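# Transfer roped hoop onto the other post around peg

## Task

Shift the hoop off the post it sits on and lay it flat on the other post so that it encircles the loose peg standing there, with the peg still upright afterwards. Neither the hoop nor the peg can be reached by a gripper; the hoop is tied by rope to a metal block on each bench, so it must be moved by handling those blocks. At no moment, hanging included, may the hoop drop more than slightly below the top of the shorter post, or the task fails. All coordinates are in the scene frame. Arm bases, in metres, with heading in degrees counter-clockwise from +x: arm1 x=+0.14 y=+1.40 z=+0.95 heading -93; arm2 x=-1.17 y=-0.78 z=+1.04 heading +30; arm3 x=+1.19 y=-0.75 z=+1.05 heading +148. Finish by opening the grippers and pulling the arms away; the result only counts if it stays put without any robot supporting it.

## Robot and tools

Robots. Three identical i2rt Big YAM arms, named arm1, arm2 and arm3, each with six revolute joints, a two-finger gripper and a wrist camera (arm1_cam_wrist, arm2_cam_wrist, arm3_cam_wrist). Two fixed room cameras, cam_low and cam_top, also watch the scene. Bases are at the positions and headings listed in the task. The hand can get roughly 1.0 m away from the joint1 axis. With joints 1 and 6 at zero and the hand level and pointing ahead, the wrist camera rides above the hand looking toward the fingertips.

Frames. Everything uses one scene frame: origin on the floor, +z upward. The hand point is the midpoint between the fingertips; its z axis runs along the fingers and its y axis is the opening direction.

execute_actions. Argument "actions" is a list holding either no action or exactly one. An action is an object keyed by robot name; each robot takes a "joints" object whose entries are absolute targets (not offsets): joint1_rad to joint6_rad in radians and gripper_m in metres. One robot may receive any subset of its keys. Ranges and done-tolerances: joint1_rad -2.879 to 2.879 (±0.045), rotates the whole arm about its base, positive counter-clockwise seen from above, zero pointing along the base heading; joint2_rad 0 to 3.141 (±0.14), shoulder, zero has the upper arm lying back roughly level, increasing lifts it up and then forward; joint3_rad 0 to 3.019 (±0.09), elbow, zero folds the forearm onto the upper arm, increasing opens it; joint4_rad -1.692 to 1.57 (±0.055), hand pitch, positive tips the fingers up; joint5_rad -1.57 to 1.57 (±0.03), sideways hand swing, positive toward the arm's right; joint6_rad -2.094 to 2.094 (±0.035), hand roll, positive clockwise viewed from behind the hand; gripper_m 0 to 0.093 (±0.003), fingertip gap, grip force roughly 50 to 62 N per pad or lower. All motions in an action begin at once but finish independently, and joints run at different speeds, so the hand may sweep a wide arc between postures. Anything omitted may keep pushing toward an earlier target. Optional "cameras" lists which images to return: null, omitted or ["all"] gives every camera, [] gives none. An unknown key, unknown camera or out-of-range number rejects the whole call and nothing moves. Example action: {"arm1": {"joints": {"gripper_m": 0.05}}, "arm2": {"joints": {"joint1_rad": 0.3}}}.

Results. Each call returns every robot's state including joint_positions, images in the order named by the "pictures" line, and joint_status for the last accepted action. Status words: "off_target" (stopped short and may still be pushing), "contact_stop" and "time_out" (old target dropped and joint holds where it rests, though a timed-out joint may keep a nearby target and keep pushing), "not_followed" (a safety check blocked that arm's joint targets; a "joint command not followed" line with a "cause:" explains; the gripper part still executes, and the arm may retry the blocked targets later). on_its_own lists uncommanded behaviour; "held at" there is the target being held, not the actual position. To stop a joint pushing, command its reported position. A very small change from the current position may not move a joint at all. If any result reports a stop, later motion calls in that same reply are skipped.

wait: "seconds" from 0 to 10; nothing new is commanded, then state and images come back as for an empty action.

zoom_image: "camera" (one of the five names) and "region" [x0, y0, x1, y1] in pixels of that camera's latest full image, origin top-left, at most 504 by 504. Wrist images are 504x504 fisheye; cam_low and cam_top are 672x504.

finished_scene: "scene" is the integer of the current scene; an empty execute_actions call reports it. It is final and reports whether the goal was met; the next scene's task arrives in its result.

Cautions. Arms do not stop on contact and can push hard; sustained pushing or holding a load heats motors, with MOTOR HOT from 85 °C and at 100 °C an OVER-TEMPERATURE FAULT that drops the arm (statuses then read "limit_stop_at_motor_heat"; resend targets). A hard squeeze between two robots fails the run and a hard hit may; the anti-collision check can be late and ignores fingers, gripper housings and wrist cameras, and no state line reports robot-robot contact. Robots never wait for one another. The robot keeps the last command while you are composing a reply. Loose objects may occasionally get nudged. Never let anything leave the work area or land on the floor, never let the hoop sag below the limit, and keep the peg standing. Avoid drops, slips, slams and hard shoves.

Each tool is called by a JSON object that holds its "method" and its "body".

## Session

{"method": "execute_actions", "body": {"actions": []}}

Scene clock: 0.00 s.
Motor temperatures (°C, as the motors report them): arm1=[23 26 26 24 23 27] | arm2=[26 24 24 26 26 27] | arm3=[24 26 24 26 24 25]
arm1.joint_positions: joint1_rad=+0.638 joint2_rad=+0.238 joint3_rad=+1.622 joint4_rad=-1.515 joint5_rad=-0.055 joint6_rad=-0.387 gripper_m=+0.094
arm1.joint_status: not commanded
arm1.hand: x=+0.1404 y=+1.4203 z=+1.5812 quat_wxyz=(-0.523, -0.201, -0.725, +0.400) (m; scene frame)
arm2.joint_positions: joint1_rad=-0.809 joint2_rad=+0.517 joint3_rad=+1.393 joint4_rad=-1.151 joint5_rad=-0.090 joint6_rad=-0.582 gripper_m=+0.095
arm2.joint_status: not commanded
arm2.hand: x=-0.9590 y=-0.8304 z=+1.6425 quat_wxyz=(-0.559, +0.143, -0.787, +0.220) (m; scene frame)
arm3.joint_positions: joint1_rad=+0.318 joint2_rad=+0.555 joint3_rad=+1.682 joint4_rad=-1.323 joint5_rad=-0.250 joint6_rad=+0.180 gripper_m=+0.095
arm3.joint_status: not commanded
arm3.hand: x=+1.0477 y=-0.7506 z=+1.7318 quat_wxyz=(+0.079, +0.764, -0.088, -0.634) (m; scene frame)
pictures: arm1_cam_wrist, arm2_cam_wrist, arm3_cam_wrist, cam_low, cam_top
Images, in order (width x height): arm1_cam_wrist 504x504, arm2_cam_wrist 504x504, arm3_cam_wrist 504x504, cam_low 672x504, cam_top 672x504.

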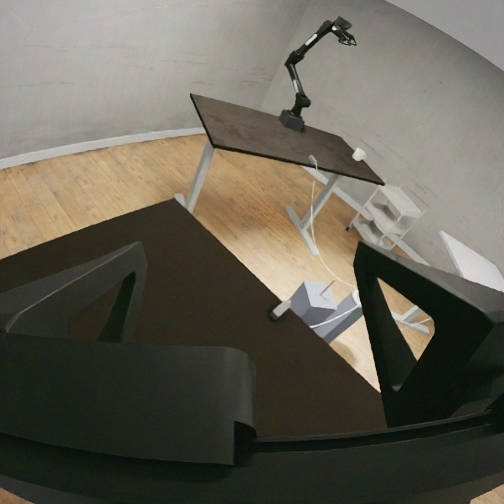

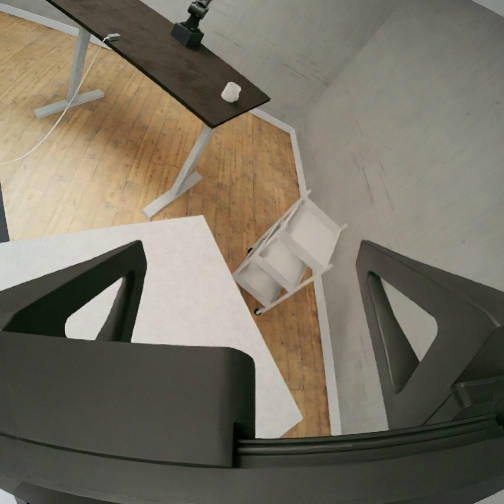

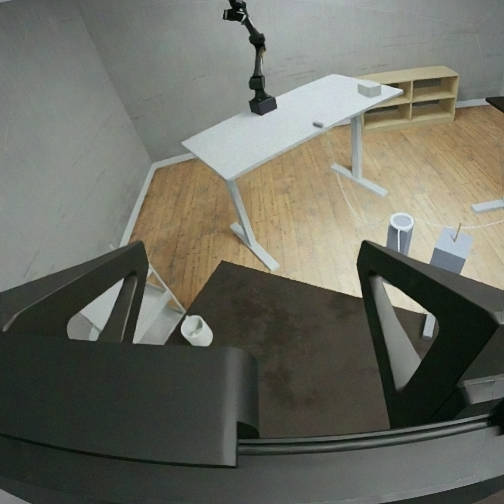

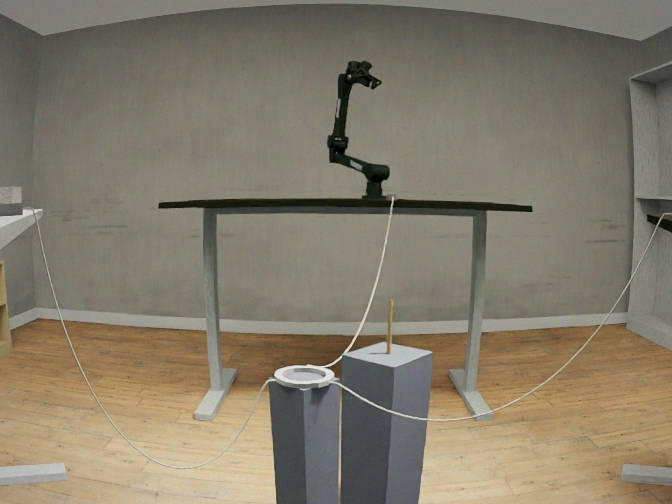

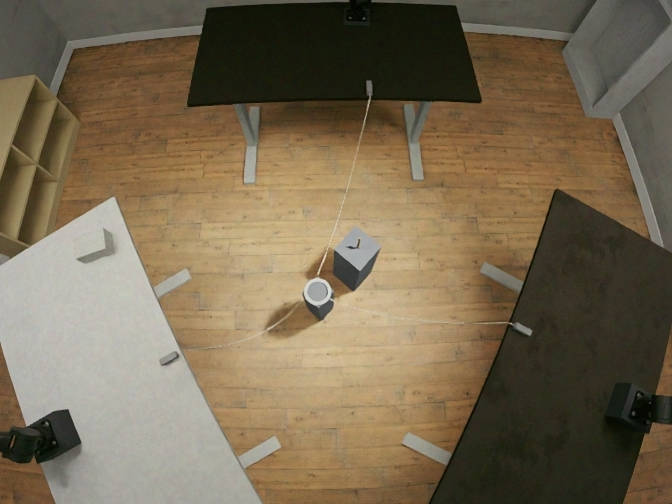

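{"method": "execute_actions", "body": {"actions": [{"arm1":{"joints":{"joint1_rad":0.12,"joint2_rad":1.8,"joint3_rad":1.7,"joint4_rad":-1.3,"joint5_rad":0,"joint6_rad":0}},"arm2":{"joints":{"joint1_rad":-0.045,"joint2_rad":1.7,"joint3_rad":1.5,"joint4_rad":-1.2,"joint5_rad":0,"joint6_rad":0}},"arm3":{"joints":{"joint1_rad":-0.1,"joint2_rad":1.6,"joint3_rad":1.5,"joint4_rad":-1.2,"joint5_rad":0,"joint6_rad":0}}}]}}

Scene clock: 3.67 s.
Motor temperatures (°C, as the motors report them): arm1=[23 26 26 24 23 27] | arm2=[26 24 24 26 26 27] | arm3=[24 26 25 26 24 25]
arm1.joint_positions: joint1_rad=+0.124 joint2_rad=+1.808 joint3_rad=+1.688 joint4_rad=-1.301 joint5_rad=-0.004 joint6_rad=-0.012 gripper_m=+0.094
arm1.joint_status: all done
arm1.hand: x=+0.1861 y=+0.8109 z=+1.1461 quat_wxyz=(-0.055, -0.673, -0.736, +0.051) (m; scene frame)
arm2.joint_positions: joint1_rad=-0.037 joint2_rad=+1.687 joint3_rad=+1.488 joint4_rad=-1.184 joint5_rad=+0.000 joint6_rad=-0.011 gripper_m=+0.095
arm2.joint_status: all done
arm2.hand: x=-0.6745 y=-0.5273 z=+1.2195 quat_wxyz=(-0.088, +0.244, -0.966, -0.024) (m; scene frame)
arm3.joint_positions: joint1_rad=-0.099 joint2_rad=+1.610 joint3_rad=+1.477 joint4_rad=-1.210 joint5_rad=-0.001 joint6_rad=+0.009 gripper_m=+0.095
arm3.joint_status: all done
arm3.hand: x=+0.7631 y=-0.4152 z=+1.2605 quat_wxyz=(-0.031, +0.938, -0.328, -0.109) (m; scene frame)
pictures: arm1_cam_wrist, arm2_cam_wrist, arm3_cam_wrist, cam_low, cam_top
Images, in order (width x height): arm1_cam_wrist 504x504, arm2_cam_wrist 504x504, arm3_cam_wrist 504x504, cam_low 672x504, cam_top 672x504.

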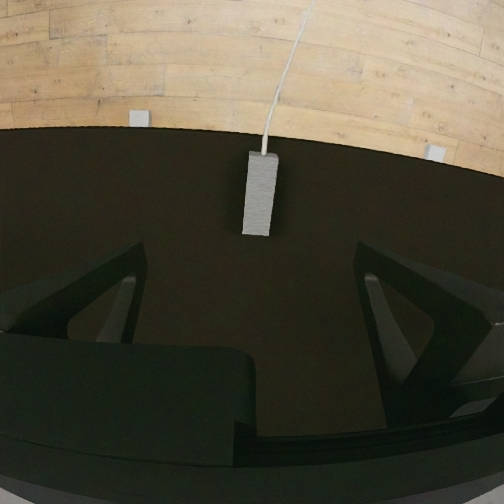

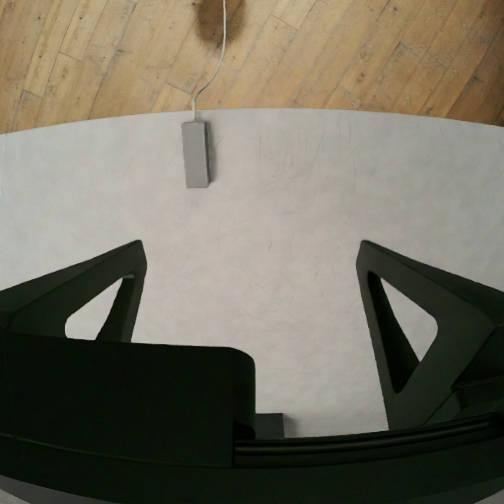

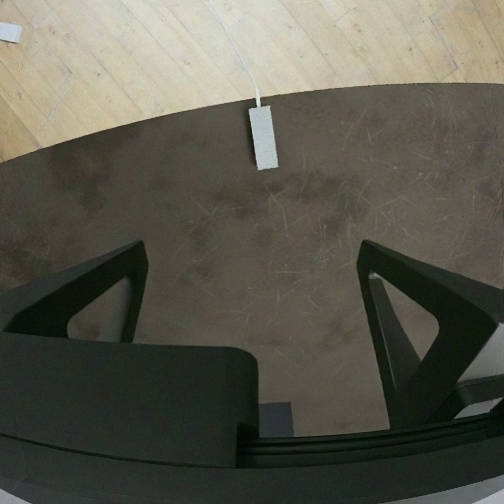

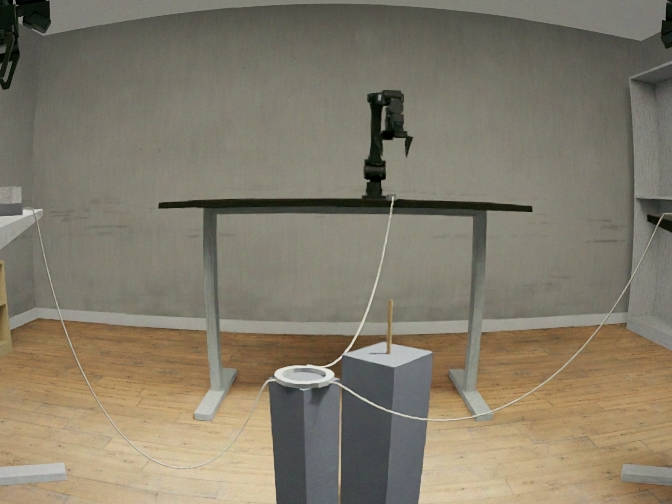

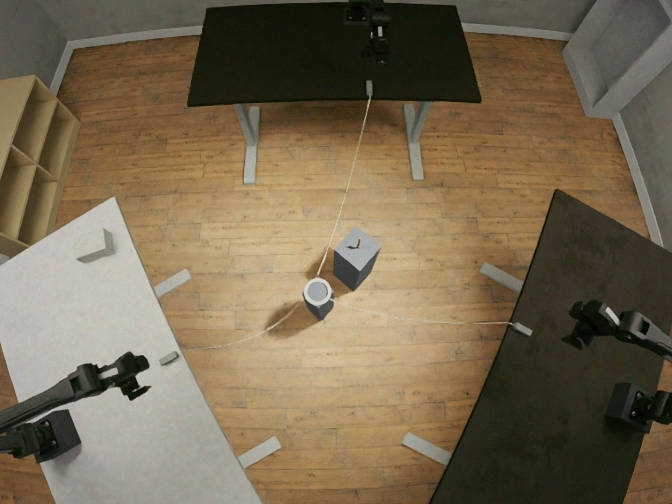

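{"method": "execute_actions", "body": {"actions": [{"arm1":{"joints":{"joint1_rad":0.11,"joint2_rad":1.895,"joint3_rad":1.49,"joint4_rad":-1.045}},"arm2":{"joints":{"joint1_rad":0.083,"joint2_rad":2.05,"joint3_rad":1.46,"joint4_rad":-0.86}},"arm3":{"joints":{"joint1_rad":-0.125,"joint2_rad":2.06,"joint3_rad":1.476,"joint4_rad":-0.865,"gripper_m":0.093}}}]}}

Scene clock: 6.67 s.
Motor temperatures (°C, as the motors report them): arm1=[23 26 26 24 23 27] | arm2=[26 24 25 26 26 27] | arm3=[24 26 25 26 24 25]
arm1.joint_positions: joint1_rad=+0.116 joint2_rad=+1.910 joint3_rad=+1.479 joint4_rad=-1.057 joint5_rad=-0.004 joint6_rad=-0.012 gripper_m=+0.094
arm1.joint_status: all done
arm1.hand: x=+0.1803 y=+0.8245 z=+1.0127 quat_wxyz=(-0.030, -0.677, -0.735, +0.028) (m; scene frame)
arm2.joint_positions: joint1_rad=+0.088 joint2_rad=+2.069 joint3_rad=+1.449 joint4_rad=-0.878 joint5_rad=+0.000 joint6_rad=-0.010 gripper_m=+0.095
arm2.joint_status: all done
arm2.hand: x=-0.6814 y=-0.4462 z=+1.0014 quat_wxyz=(-0.031, +0.304, -0.952, -0.013) (m; scene frame)
arm3.joint_positions: joint1_rad=-0.118 joint2_rad=+2.088 joint3_rad=+1.449 joint4_rad=-0.879 joint5_rad=-0.001 joint6_rad=+0.009 gripper_m=+0.093
arm3.joint_status: all done
arm3.hand: x=+0.7306 y=-0.3783 z=+0.9968 quat_wxyz=(-0.003, +0.940, -0.339, -0.026) (m; scene frame)
pictures: arm1_cam_wrist, arm2_cam_wrist, arm3_cam_wrist, cam_low, cam_top
Images, in order (width x height): arm1_cam_wrist 504x504, arm2_cam_wrist 504x504, arm3_cam_wrist 504x504, cam_low 672x504, cam_top 672x504.

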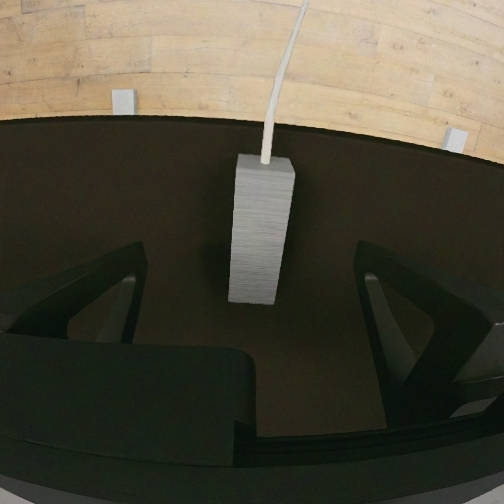

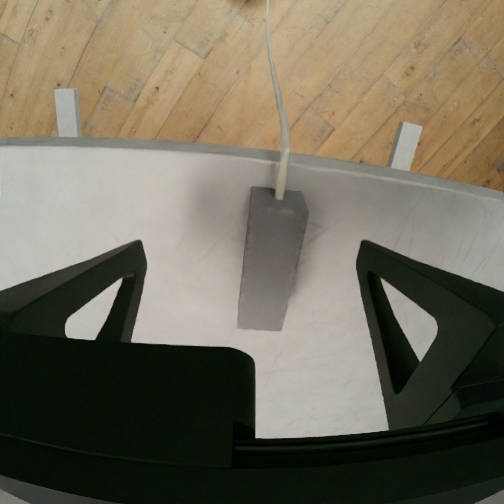

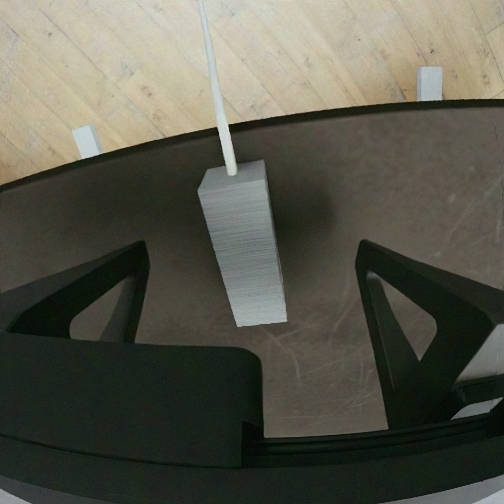

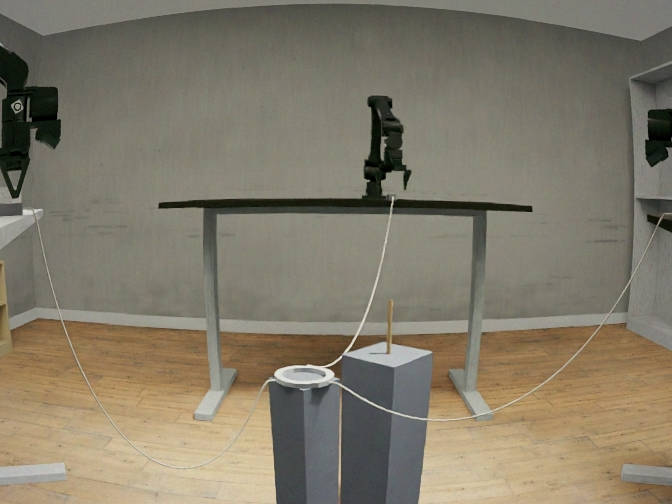

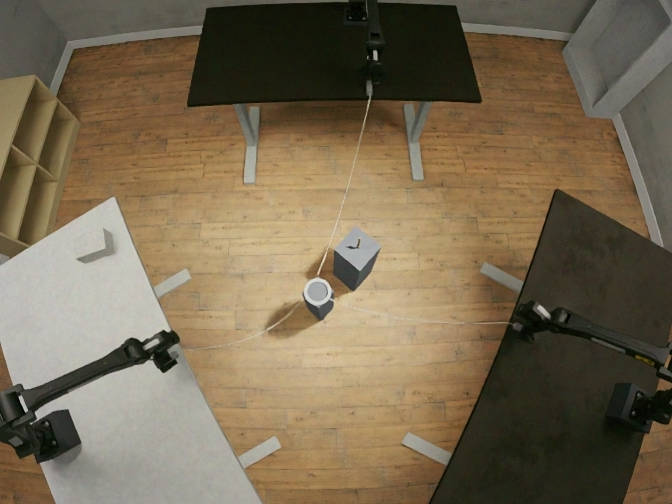

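{"method": "execute_actions", "body": {"actions": [{"arm1":{"joints":{"joint1_rad":0.105,"joint2_rad":2.05,"joint3_rad":1.533,"joint4_rad":-0.93,"joint6_rad":0.07}},"arm2":{"joints":{"joint1_rad":0.064,"joint2_rad":2.21,"joint3_rad":1.515,"joint4_rad":-0.75,"joint6_rad":0.07}},"arm3":{"joints":{"joint2_rad":2.2,"joint3_rad":1.55,"joint4_rad":-0.795,"joint6_rad":-0.15}}}]}}

Scene clock: 8.70 s.
Motor temperatures (°C, as the motors report them): arm1=[23 26 27 24 23 27] | arm2=[26 24 25 26 26 27] | arm3=[24 26 25 26 24 25]
arm1.joint_positions: joint1_rad=+0.118 joint2_rad=+2.010 joint3_rad=+1.520 joint4_rad=-0.934 joint5_rad=+0.002 joint6_rad=+0.057 gripper_m=+0.094
arm1.joint_status: all done
arm1.hand: x=+0.1829 y=+0.7863 z=+0.9736 quat_wxyz=(-0.053, -0.700, -0.711, +0.051) (m; scene frame)
arm2.joint_positions: joint1_rad=+0.068 joint2_rad=+2.162 joint3_rad=+1.499 joint4_rad=-0.759 joint5_rad=-0.001 joint6_rad=+0.058 gripper_m=+0.095
arm2.joint_status: all done
arm2.hand: x=-0.6453 y=-0.4360 z=+0.9667 quat_wxyz=(-0.067, +0.261, -0.963, -0.027) (m; scene frame)
arm3.joint_positions: joint1_rad=-0.115 joint2_rad=+2.175 joint3_rad=+1.533 joint4_rad=-0.802 joint5_rad=+0.001 joint6_rad=-0.139 gripper_m=+0.093
arm3.joint_status: all done
arm3.hand: x=+0.6966 y=-0.3528 z=+0.9755 quat_wxyz=(-0.021, +0.962, -0.267, -0.059) (m; scene frame)
pictures: arm1_cam_wrist, arm2_cam_wrist, arm3_cam_wrist, cam_low, cam_top
Images, in order (width x height): arm1_cam_wrist 504x504, arm2_cam_wrist 504x504, arm3_cam_wrist 504x504, cam_low 672x504, cam_top 672x504.

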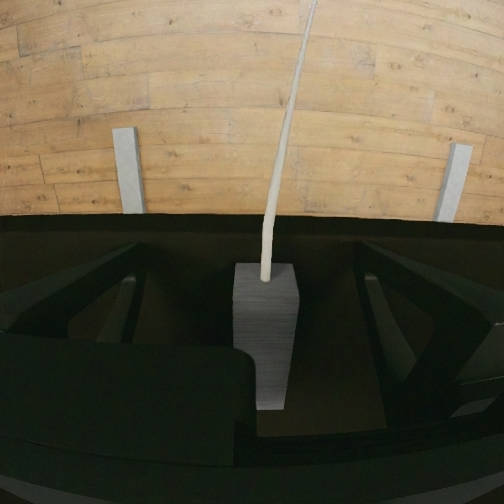

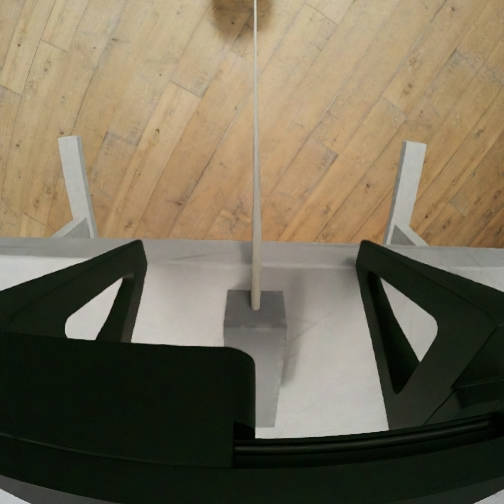

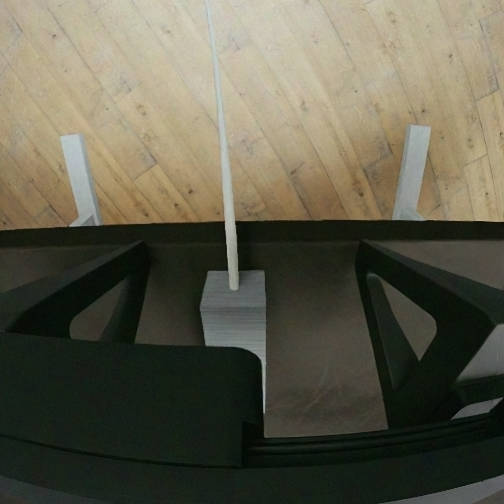

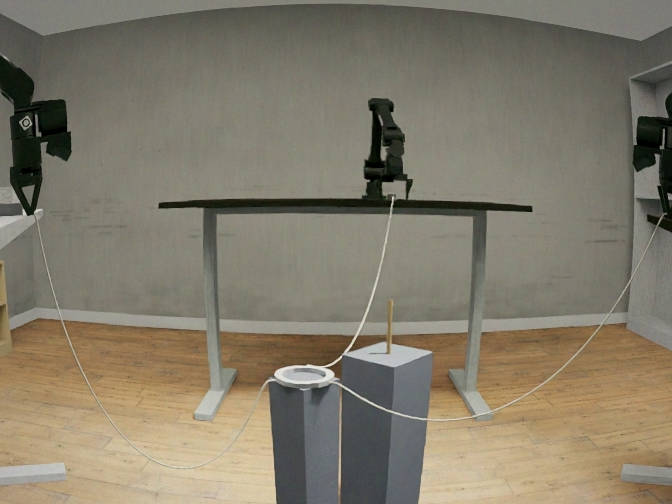

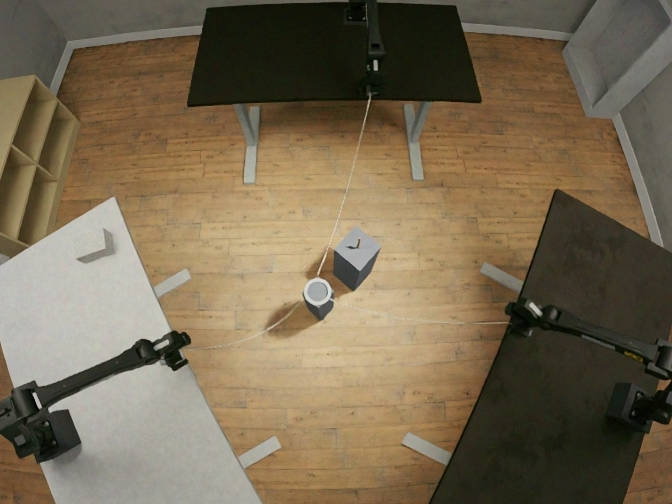

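{"method": "execute_actions", "body": {"actions": [{"arm1":{"joints":{"joint1_rad":0.095,"joint2_rad":2.01,"joint3_rad":1.455,"joint4_rad":-0.97}},"arm2":{"joints":{"joint2_rad":2.162,"joint3_rad":1.41,"joint4_rad":-0.73}},"arm3":{"joints":{"joint1_rad":-0.1,"joint2_rad":2.175,"joint3_rad":1.455}}}]}}

Scene clock: 10.27 s.
Motor temperatures (°C, as the motors report them): arm1=[23 26 27 24 23 27] | arm2=[26 24 25 26 26 27] | arm3=[24 26 25 26 24 25]
arm1.joint_positions: joint1_rad=+0.105 joint2_rad=+1.987 joint3_rad=+1.482 joint4_rad=-0.952 joint5_rad=+0.002 joint6_rad=+0.057 gripper_m=+0.094
arm1.joint_status: all done
arm1.hand: x=+0.1739 y=+0.8040 z=+0.9726 quat_wxyz=(-0.040, -0.705, -0.707, +0.040) (m; scene frame)
arm2.joint_positions: joint1_rad=+0.068 joint2_rad=+2.147 joint3_rad=+1.464 joint4_rad=-0.710 joint5_rad=-0.001 joint6_rad=+0.054 gripper_m=+0.095
arm2.joint_status: all done
arm2.hand: x=-0.6470 y=-0.4370 z=+0.9657 quat_wxyz=(-0.081, +0.263, -0.961, -0.031) (m; scene frame)
arm3.joint_positions: joint1_rad=-0.111 joint2_rad=+2.150 joint3_rad=+1.482 joint4_rad=-0.794 joint5_rad=+0.006 joint6_rad=-0.151 gripper_m=+0.093
arm3.joint_status: all done
arm3.hand: x=+0.7092 y=-0.3654 z=+0.9733 quat_wxyz=(-0.020, +0.964, -0.259, -0.050) (m; scene frame)
pictures: arm1_cam_wrist, arm2_cam_wrist, arm3_cam_wrist, cam_low, cam_top
Images, in order (width x height): arm1_cam_wrist 504x504, arm2_cam_wrist 504x504, arm3_cam_wrist 504x504, cam_low 672x504, cam_top 672x504.

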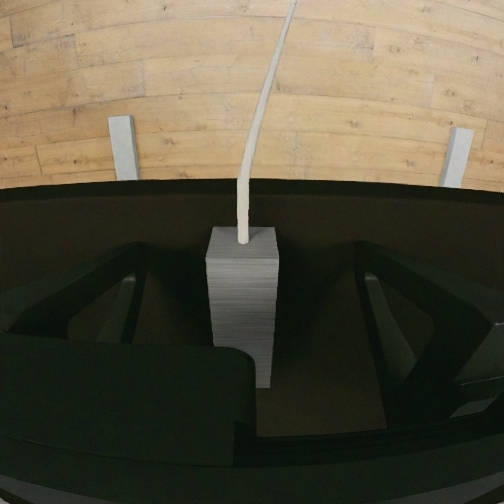

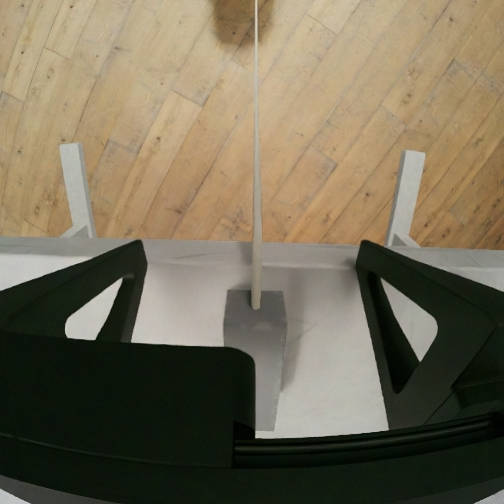

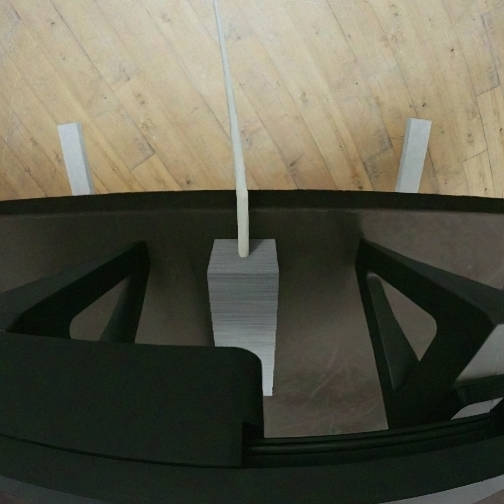

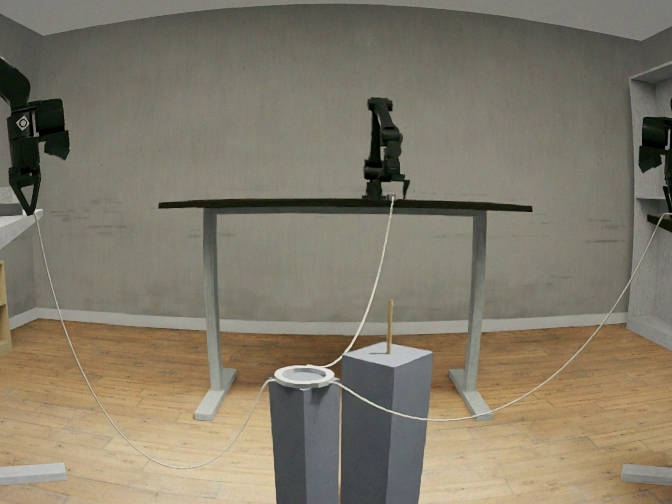

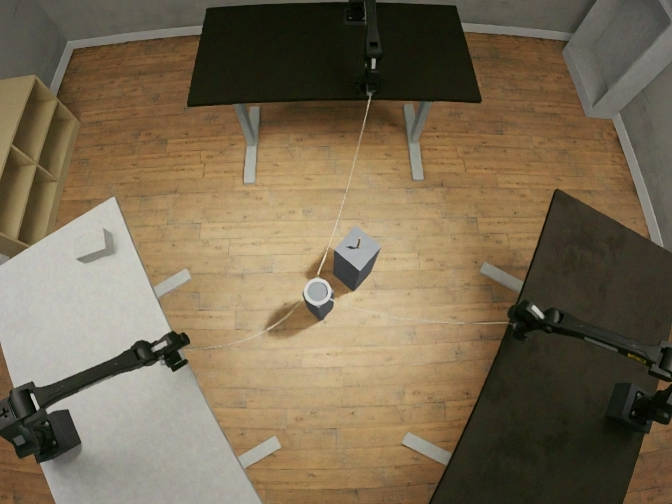

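{"method": "execute_actions", "body": {"actions": [{"arm1":{"joints":{"joint1_rad":0.105,"joint2_rad":1.93,"joint3_rad":1.458,"joint4_rad":-0.98}},"arm2":{"joints":{"joint2_rad":2.088,"joint3_rad":1.448,"joint4_rad":-0.82}},"arm3":{"joints":{"joint2_rad":2.08,"joint3_rad":1.47,"joint4_rad":-0.84}}}], "cameras": ["arm1_cam_wrist","arm2_cam_wrist","arm3_cam_wrist"]}}

Scene clock: 11.57 s.
Motor temperatures (°C, as the motors report them): arm1=[23 26 27 24 23 27] | arm2=[26 24 25 26 26 27] | arm3=[24 26 25 26 24 25]
arm1.joint_positions: joint1_rad=+0.105 joint2_rad=+1.943 joint3_rad=+1.460 joint4_rad=-0.973 joint5_rad=+0.002 joint6_rad=+0.059 gripper_m=+0.094
arm1.joint_status: all done
arm1.hand: x=+0.1734 y=+0.8138 z=+0.9890 quat_wxyz=(-0.041, -0.706, -0.706, +0.040) (m; scene frame)
arm2.joint_positions: joint1_rad=+0.068 joint2_rad=+2.114 joint3_rad=+1.456 joint4_rad=-0.803 joint5_rad=-0.001 joint6_rad=+0.058 gripper_m=+0.095
arm2.joint_status: all done
arm2.hand: x=-0.6636 y=-0.4483 z=+0.9794 quat_wxyz=(-0.048, +0.261, -0.964, -0.020) (m; scene frame)
arm3.joint_positions: joint1_rad=-0.111 joint2_rad=+2.108 joint3_rad=+1.462 joint4_rad=-0.830 joint5_rad=+0.002 joint6_rad=-0.151 gripper_m=+0.093
arm3.joint_status: all done
arm3.hand: x=+0.7167 y=-0.3722 z=+0.9906 quat_wxyz=(-0.015, +0.965, -0.259, -0.044) (m; scene frame)
pictures: arm1_cam_wrist, arm2_cam_wrist, arm3_cam_wrist
Images, in order (width x height): arm1_cam_wrist 504x504, arm2_cam_wrist 504x504, arm3_cam_wrist 504x504.

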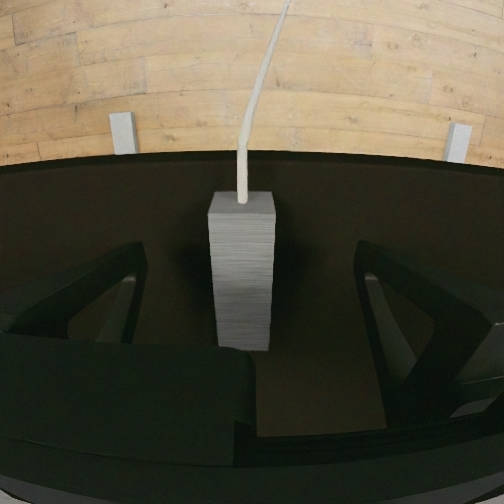

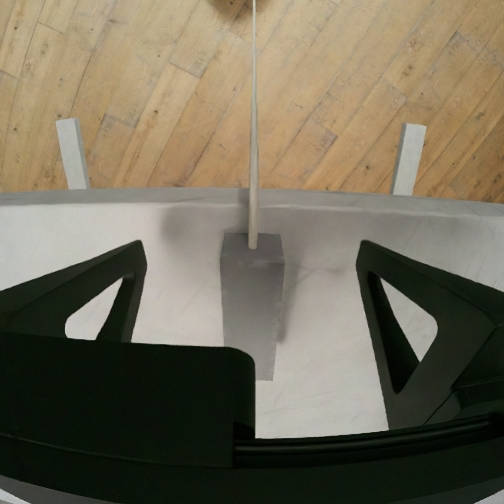

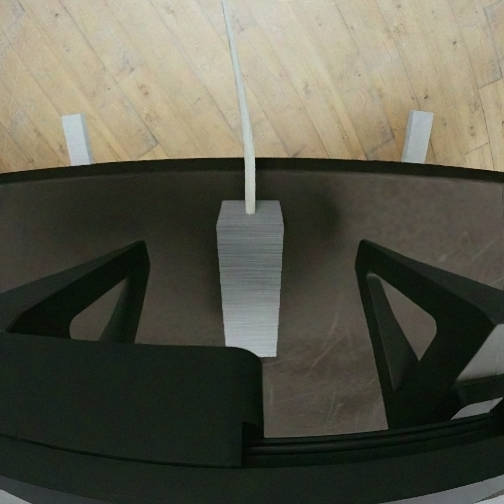

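{"method": "execute_actions", "body": {"actions": [{"arm1":{"joints":{"joint3_rad":1.43,"joint4_rad":-1.0}},"arm2":{"joints":{"joint3_rad":1.43,"joint4_rad":-0.9}},"arm3":{"joints":{"joint3_rad":1.435,"joint4_rad":-0.87}}}], "cameras": ["arm1_cam_wrist","arm2_cam_wrist","arm3_cam_wrist"]}}

Scene clock: 12.63 s.
Motor temperatures (°C, as the motors report them): arm1=[23 26 27 24 23 27] | arm2=[26 24 25 26 26 27] | arm3=[24 26 25 26 24 25]
arm1.joint_positions: joint1_rad=+0.105 joint2_rad=+1.942 joint3_rad=+1.432 joint4_rad=-0.992 joint5_rad=+0.002 joint6_rad=+0.059 gripper_m=+0.094
arm1.joint_status: all done
arm1.hand: x=+0.1723 y=+0.8305 z=+0.9793 quat_wxyz=(-0.023, -0.707, -0.707, +0.025) (m; scene frame)
arm2.joint_positions: joint1_rad=+0.068 joint2_rad=+2.113 joint3_rad=+1.438 joint4_rad=-0.884 joint5_rad=-0.001 joint6_rad=+0.058 gripper_m=+0.095
arm2.joint_status: all done
arm2.hand: x=-0.6872 y=-0.4641 z=+0.9733 quat_wxyz=(-0.002, +0.262, -0.965, -0.005) (m; scene frame)
arm3.joint_positions: joint1_rad=-0.111 joint2_rad=+2.106 joint3_rad=+1.426 joint4_rad=-0.861 joint5_rad=+0.002 joint6_rad=-0.151 gripper_m=+0.093
arm3.joint_status: all done
arm3.hand: x=+0.7357 y=-0.3875 z=+0.9799 quat_wxyz=(-0.002, +0.966, -0.259, -0.014) (m; scene frame)
pictures: arm1_cam_wrist, arm2_cam_wrist, arm3_cam_wrist
Images, in order (width x height): arm1_cam_wrist 504x504, arm2_cam_wrist 504x504, arm3_cam_wrist 504x504.

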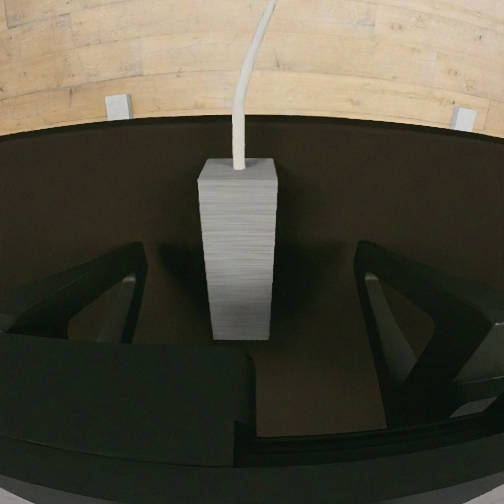

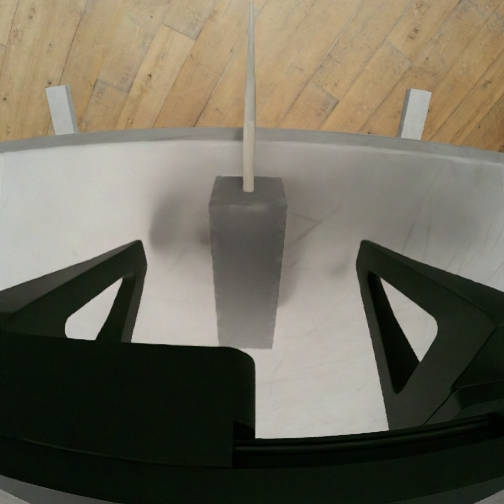

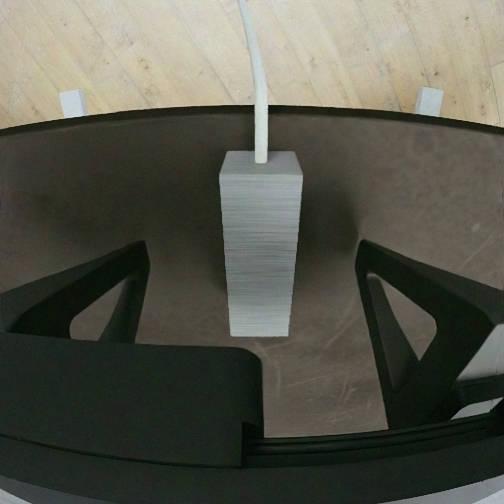

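{"method": "execute_actions", "body": {"actions": [{"arm1":{"joints":{"gripper_m":0.0}},"arm2":{"joints":{"gripper_m":0.0}},"arm3":{"joints":{"gripper_m":0.0}}}]}}

{"method": "zoom_image", "body": {"camera": "cam_low", "region": [230,270,470,504]}}

{"method": "zoom_image", "body": {"camera": "cam_top", "region": [270,210,410,340]}}

Scene clock: 13.83 s.
Motor temperatures (°C, as the motors report them): arm1=[23 26 27 24 23 27] | arm2=[26 25 25 26 26 27] | arm3=[24 26 25 26 24 25]
arm1.joint_positions: joint1_rad=+0.105 joint2_rad=+1.942 joint3_rad=+1.432 joint4_rad=-0.992 joint5_rad=+0.001 joint6_rad=+0.060 gripper_m=+0.025
arm1.joint_status: gripper_m off_target (ended at +0.025, target +0.000)
arm1.hand: x=+0.1725 y=+0.8305 z=+0.9793 quat_wxyz=(-0.024, -0.707, -0.706, +0.025) (m; scene frame)
arm2.joint_positions: joint1_rad=+0.068 joint2_rad=+2.113 joint3_rad=+1.438 joint4_rad=-0.884 joint5_rad=+0.000 joint6_rad=+0.059 gripper_m=+0.025
arm2.joint_status: gripper_m off_target (ended at +0.025, target +0.000)
arm2.hand: x=-0.6872 y=-0.4641 z=+0.9733 quat_wxyz=(-0.002, +0.261, -0.965, -0.005) (m; scene frame)
arm3.joint_positions: joint1_rad=-0.110 joint2_rad=+2.106 joint3_rad=+1.426 joint4_rad=-0.861 joint5_rad=+0.001 joint6_rad=-0.151 gripper_m=+0.025
arm3.joint_status: gripper_m off_target (ended at +0.025, target +0.000)
arm3.hand: x=+0.7353 y=-0.3880 z=+0.9799 quat_wxyz=(-0.002, +0.966, -0.259, -0.015) (m; scene frame)
pictures: arm1_cam_wrist, arm2_cam_wrist, arm3_cam_wrist, cam_low, cam_top
Images, in order (width x height): arm1_cam_wrist 504x504, arm2_cam_wrist 504x504, arm3_cam_wrist 504x504, cam_low 672x504, cam_top 672x504.

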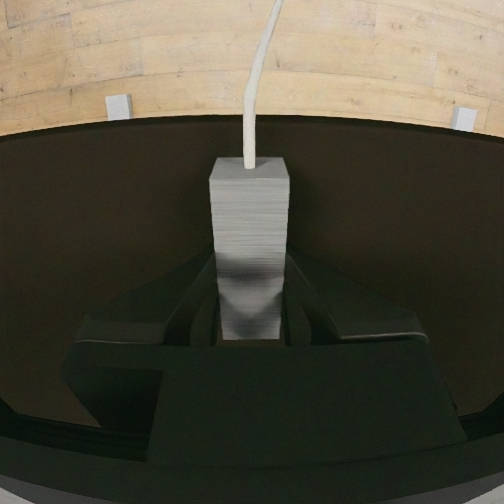

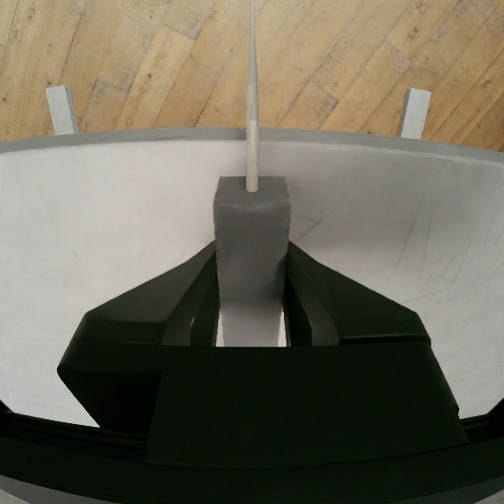

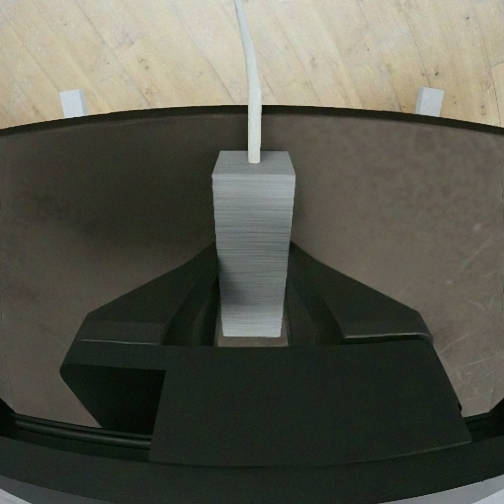

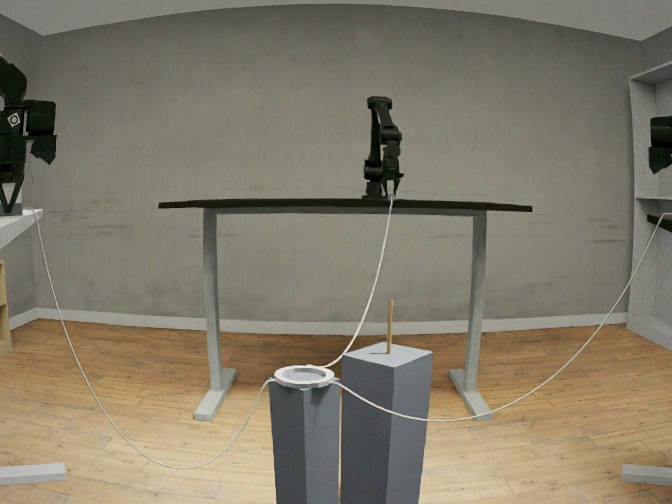

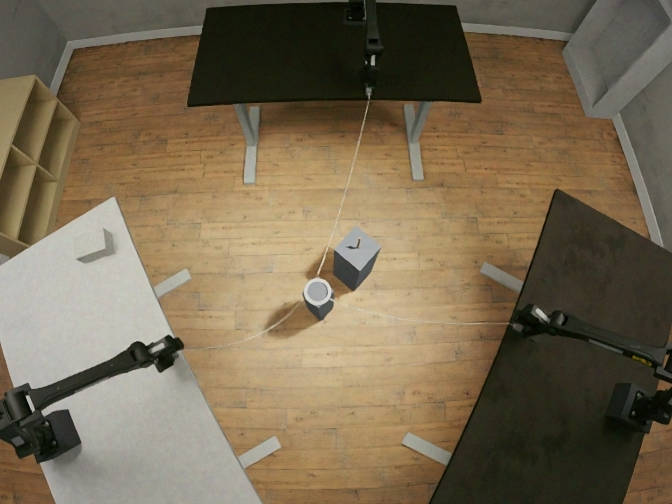

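Region (230, 270, 470, 504) of cam_low's 672x504 image, scaled by 2.100, with more detail than that image has; it fills the top 491 rows of this view, and the rest is white.

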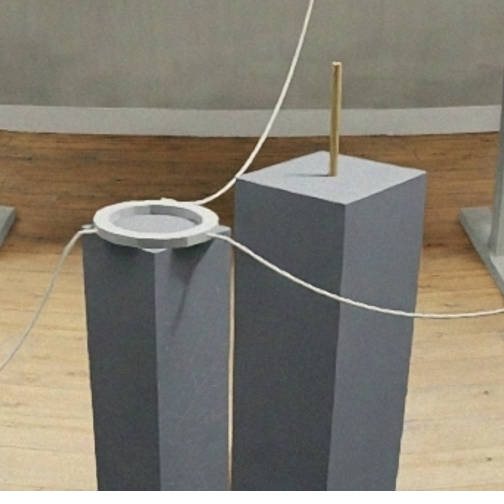

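Region (270, 210, 410, 340) of cam_top's 672x504 image, scaled by 3.600, with more detail than that image has; it fills the top 468 rows of this view, and the rest is white.

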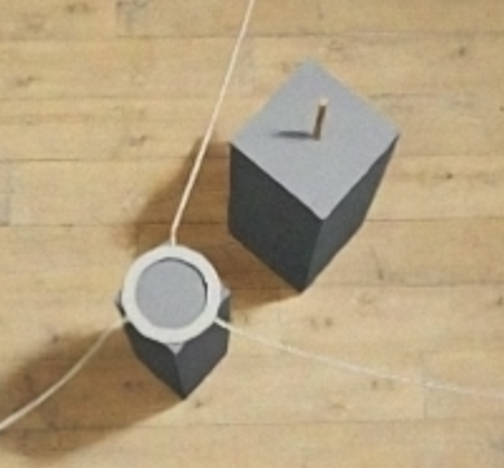

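{"method": "execute_actions", "body": {"actions": [{"arm1":{"joints":{"joint1_rad":0.0,"joint2_rad":1.96,"joint3_rad":1.85,"joint4_rad":-1.35}},"arm2":{"joints":{"joint1_rad":0.04,"joint2_rad":1.35,"joint3_rad":1.27,"joint4_rad":-1.42}},"arm3":{"joints":{"joint1_rad":0.0,"joint2_rad":1.87,"joint3_rad":1.783,"joint4_rad":-1.41}}}], "cameras": ["cam_low","cam_top"]}}

Scene clock: 17.50 s.
Motor temperatures (°C, as the motors report them): arm1=[23 27 27 24 23 27] | arm2=[26 25 25 26 26 27] | arm3=[24 27 26 26 24 25]
arm1.joint_positions: joint1_rad=-0.003 joint2_rad=+1.966 joint3_rad=+1.805 joint4_rad=-1.341 joint5_rad=+0.001 joint6_rad=+0.060 gripper_m=+0.025
arm1.joint_status: all done
arm1.hand: x=+0.1087 y=+0.7786 z=+1.0997 quat_wxyz=(-0.023, -0.744, -0.667, +0.026) (m; scene frame)
arm2.joint_positions: joint1_rad=+0.043 joint2_rad=+1.337 joint3_rad=+1.257 joint4_rad=-1.406 joint5_rad=+0.000 joint6_rad=+0.059 gripper_m=+0.025
arm2.joint_status: all done
arm2.hand: x=-0.8245 y=-0.5703 z=+1.2782 quat_wxyz=(-0.037, +0.249, -0.968, -0.016) (m; scene frame)
arm3.joint_positions: joint1_rad=+0.007 joint2_rad=+1.883 joint3_rad=+1.767 joint4_rad=-1.399 joint5_rad=-0.001 joint6_rad=-0.151 gripper_m=+0.025
arm3.joint_status: all done
arm3.hand: x=+0.6820 y=-0.4316 z=+1.2254 quat_wxyz=(-0.005, +0.979, -0.202, -0.028) (m; scene frame)
pictures: cam_low, cam_top
Images, in order (width x height): cam_low 672x504, cam_top 672x504.

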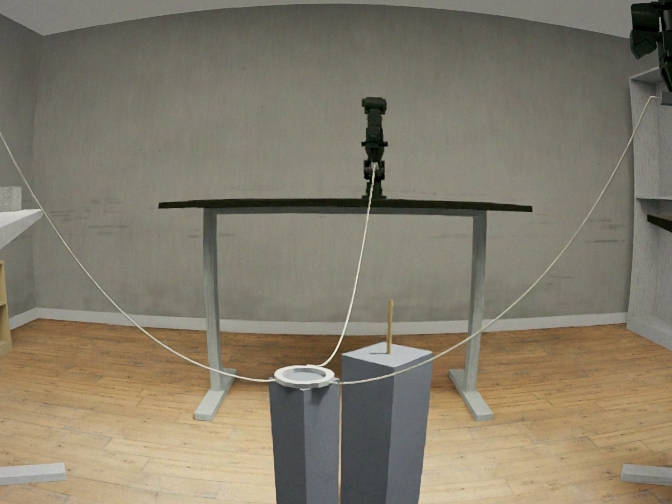

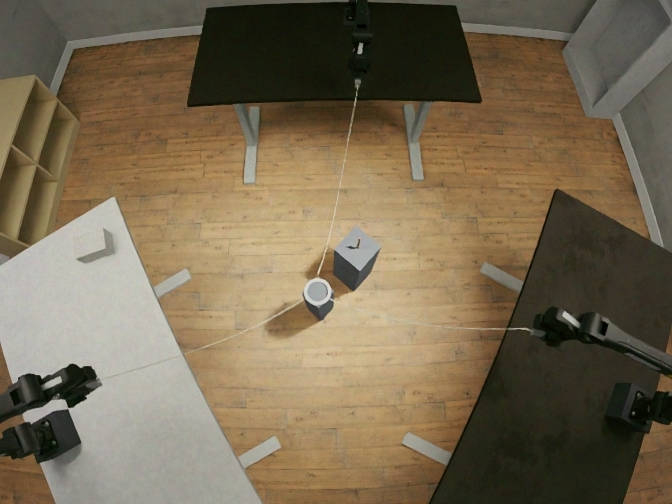

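{"method": "execute_actions", "body": {"actions": [{"arm1":{"joints":{"joint2_rad":2.0,"joint3_rad":2.35,"joint4_rad":-1.69}},"arm2":{"joints":{"joint2_rad":1.282,"joint4_rad":-1.49}},"arm3":{"joints":{"joint2_rad":1.76,"joint3_rad":1.82,"joint4_rad":-1.555}}}], "cameras": ["cam_low","cam_top"]}}

Scene clock: 19.70 s.
Motor temperatures (°C, as the motors report them): arm1=[23 27 28 24 23 27] | arm2=[26 25 25 26 26 27] | arm3=[24 27 26 26 24 25]
arm1.joint_positions: joint1_rad=-0.003 joint2_rad=+2.003 joint3_rad=+2.305 joint4_rad=-1.681 joint5_rad=+0.001 joint6_rad=+0.060 gripper_m=+0.025
arm1.joint_status: all done
arm1.hand: x=+0.1080 y=+0.7493 z=+1.2705 quat_wxyz=(-0.066, -0.741, -0.665, +0.069) (m; scene frame)
arm2.joint_positions: joint1_rad=+0.043 joint2_rad=+1.301 joint3_rad=+1.257 joint4_rad=-1.474 joint5_rad=+0.000 joint6_rad=+0.059 gripper_m=+0.025
arm2.joint_status: all done
arm2.hand: x=-0.8420 y=-0.5814 z=+1.2903 quat_wxyz=(-0.022, +0.249, -0.968, -0.011) (m; scene frame)
arm3.joint_positions: joint1_rad=+0.007 joint2_rad=+1.780 joint3_rad=+1.771 joint4_rad=-1.542 joint5_rad=-0.001 joint6_rad=-0.151 gripper_m=+0.025
arm3.joint_status: all done
arm3.hand: x=+0.7182 y=-0.4536 z=+1.2827 quat_wxyz=(+0.002, +0.979, -0.202, -0.011) (m; scene frame)
pictures: cam_low, cam_top
Images, in order (width x height): cam_low 672x504, cam_top 672x504.

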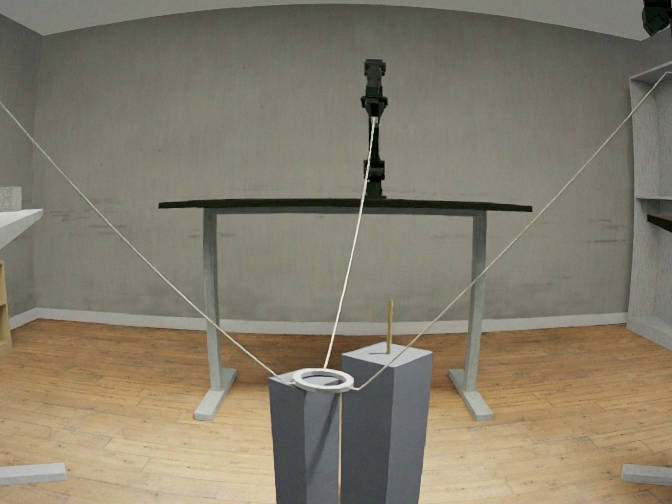

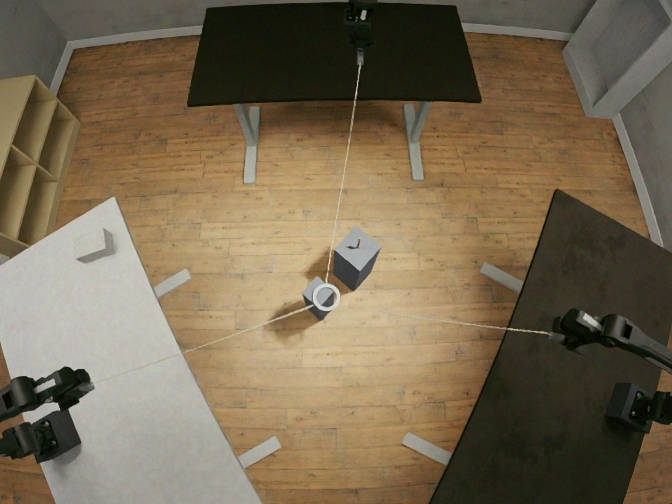

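{"method": "execute_actions", "body": {"actions": [{"arm1":{"joints":{"joint2_rad":1.81,"joint3_rad":2.16}},"arm2":{"joints":{"joint2_rad":1.13,"joint4_rad":-1.59}},"arm3":{"joints":{"joint2_rad":1.59,"joint3_rad":1.65}}}], "cameras": ["cam_low","cam_top"]}}

Scene clock: 21.60 s.
Motor temperatures (°C, as the motors report them): arm1=[23 27 28 24 23 27] | arm2=[26 25 26 26 26 27] | arm3=[24 27 26 26 24 25]
arm1.joint_positions: joint1_rad=-0.003 joint2_rad=+1.816 joint3_rad=+2.158 joint4_rad=-1.683 joint5_rad=+0.001 joint6_rad=+0.060 gripper_m=+0.025
arm1.joint_status: all done
arm1.hand: x=+0.1110 y=+0.8074 z=+1.3228 quat_wxyz=(-0.080, -0.740, -0.663, +0.083) (m; scene frame)
arm2.joint_positions: joint1_rad=+0.043 joint2_rad=+1.124 joint3_rad=+1.257 joint4_rad=-1.574 joint5_rad=+0.000 joint6_rad=+0.059 gripper_m=+0.025
arm2.joint_status: all done
arm2.hand: x=-0.8848 y=-0.6090 z=+1.3476 quat_wxyz=(-0.058, +0.249, -0.967, -0.023) (m; scene frame)
arm3.joint_positions: joint1_rad=+0.007 joint2_rad=+1.604 joint3_rad=+1.636 joint4_rad=-1.546 joint5_rad=-0.001 joint6_rad=-0.151 gripper_m=+0.025
arm3.joint_status: all done
arm3.hand: x=+0.7655 y=-0.4827 z=+1.3188 quat_wxyz=(-0.005, +0.979, -0.202, -0.029) (m; scene frame)
pictures: cam_low, cam_top
Images, in order (width x height): cam_low 672x504, cam_top 672x504.

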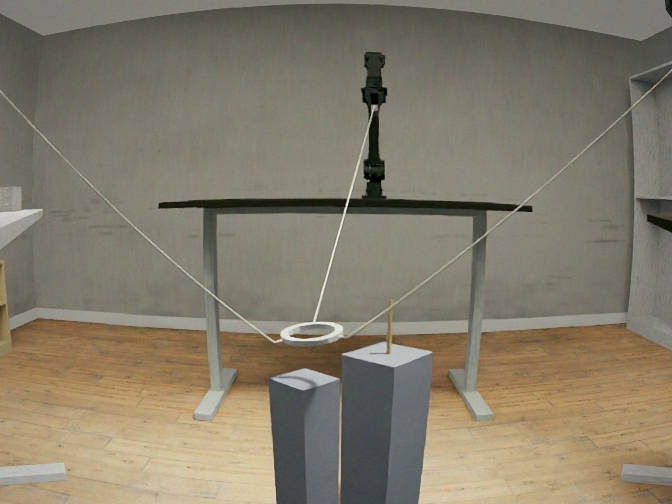

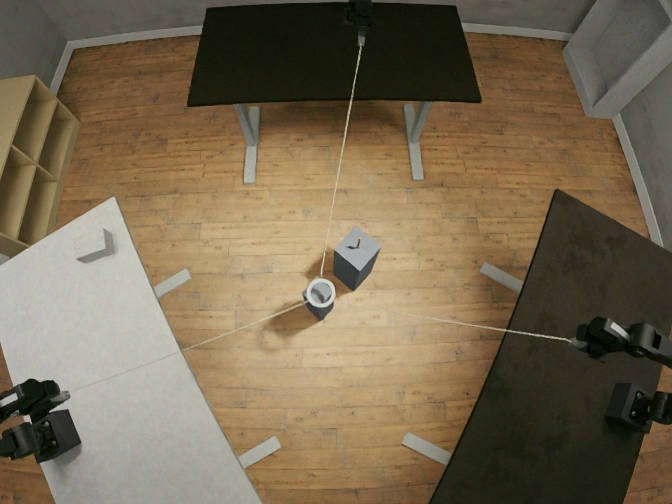

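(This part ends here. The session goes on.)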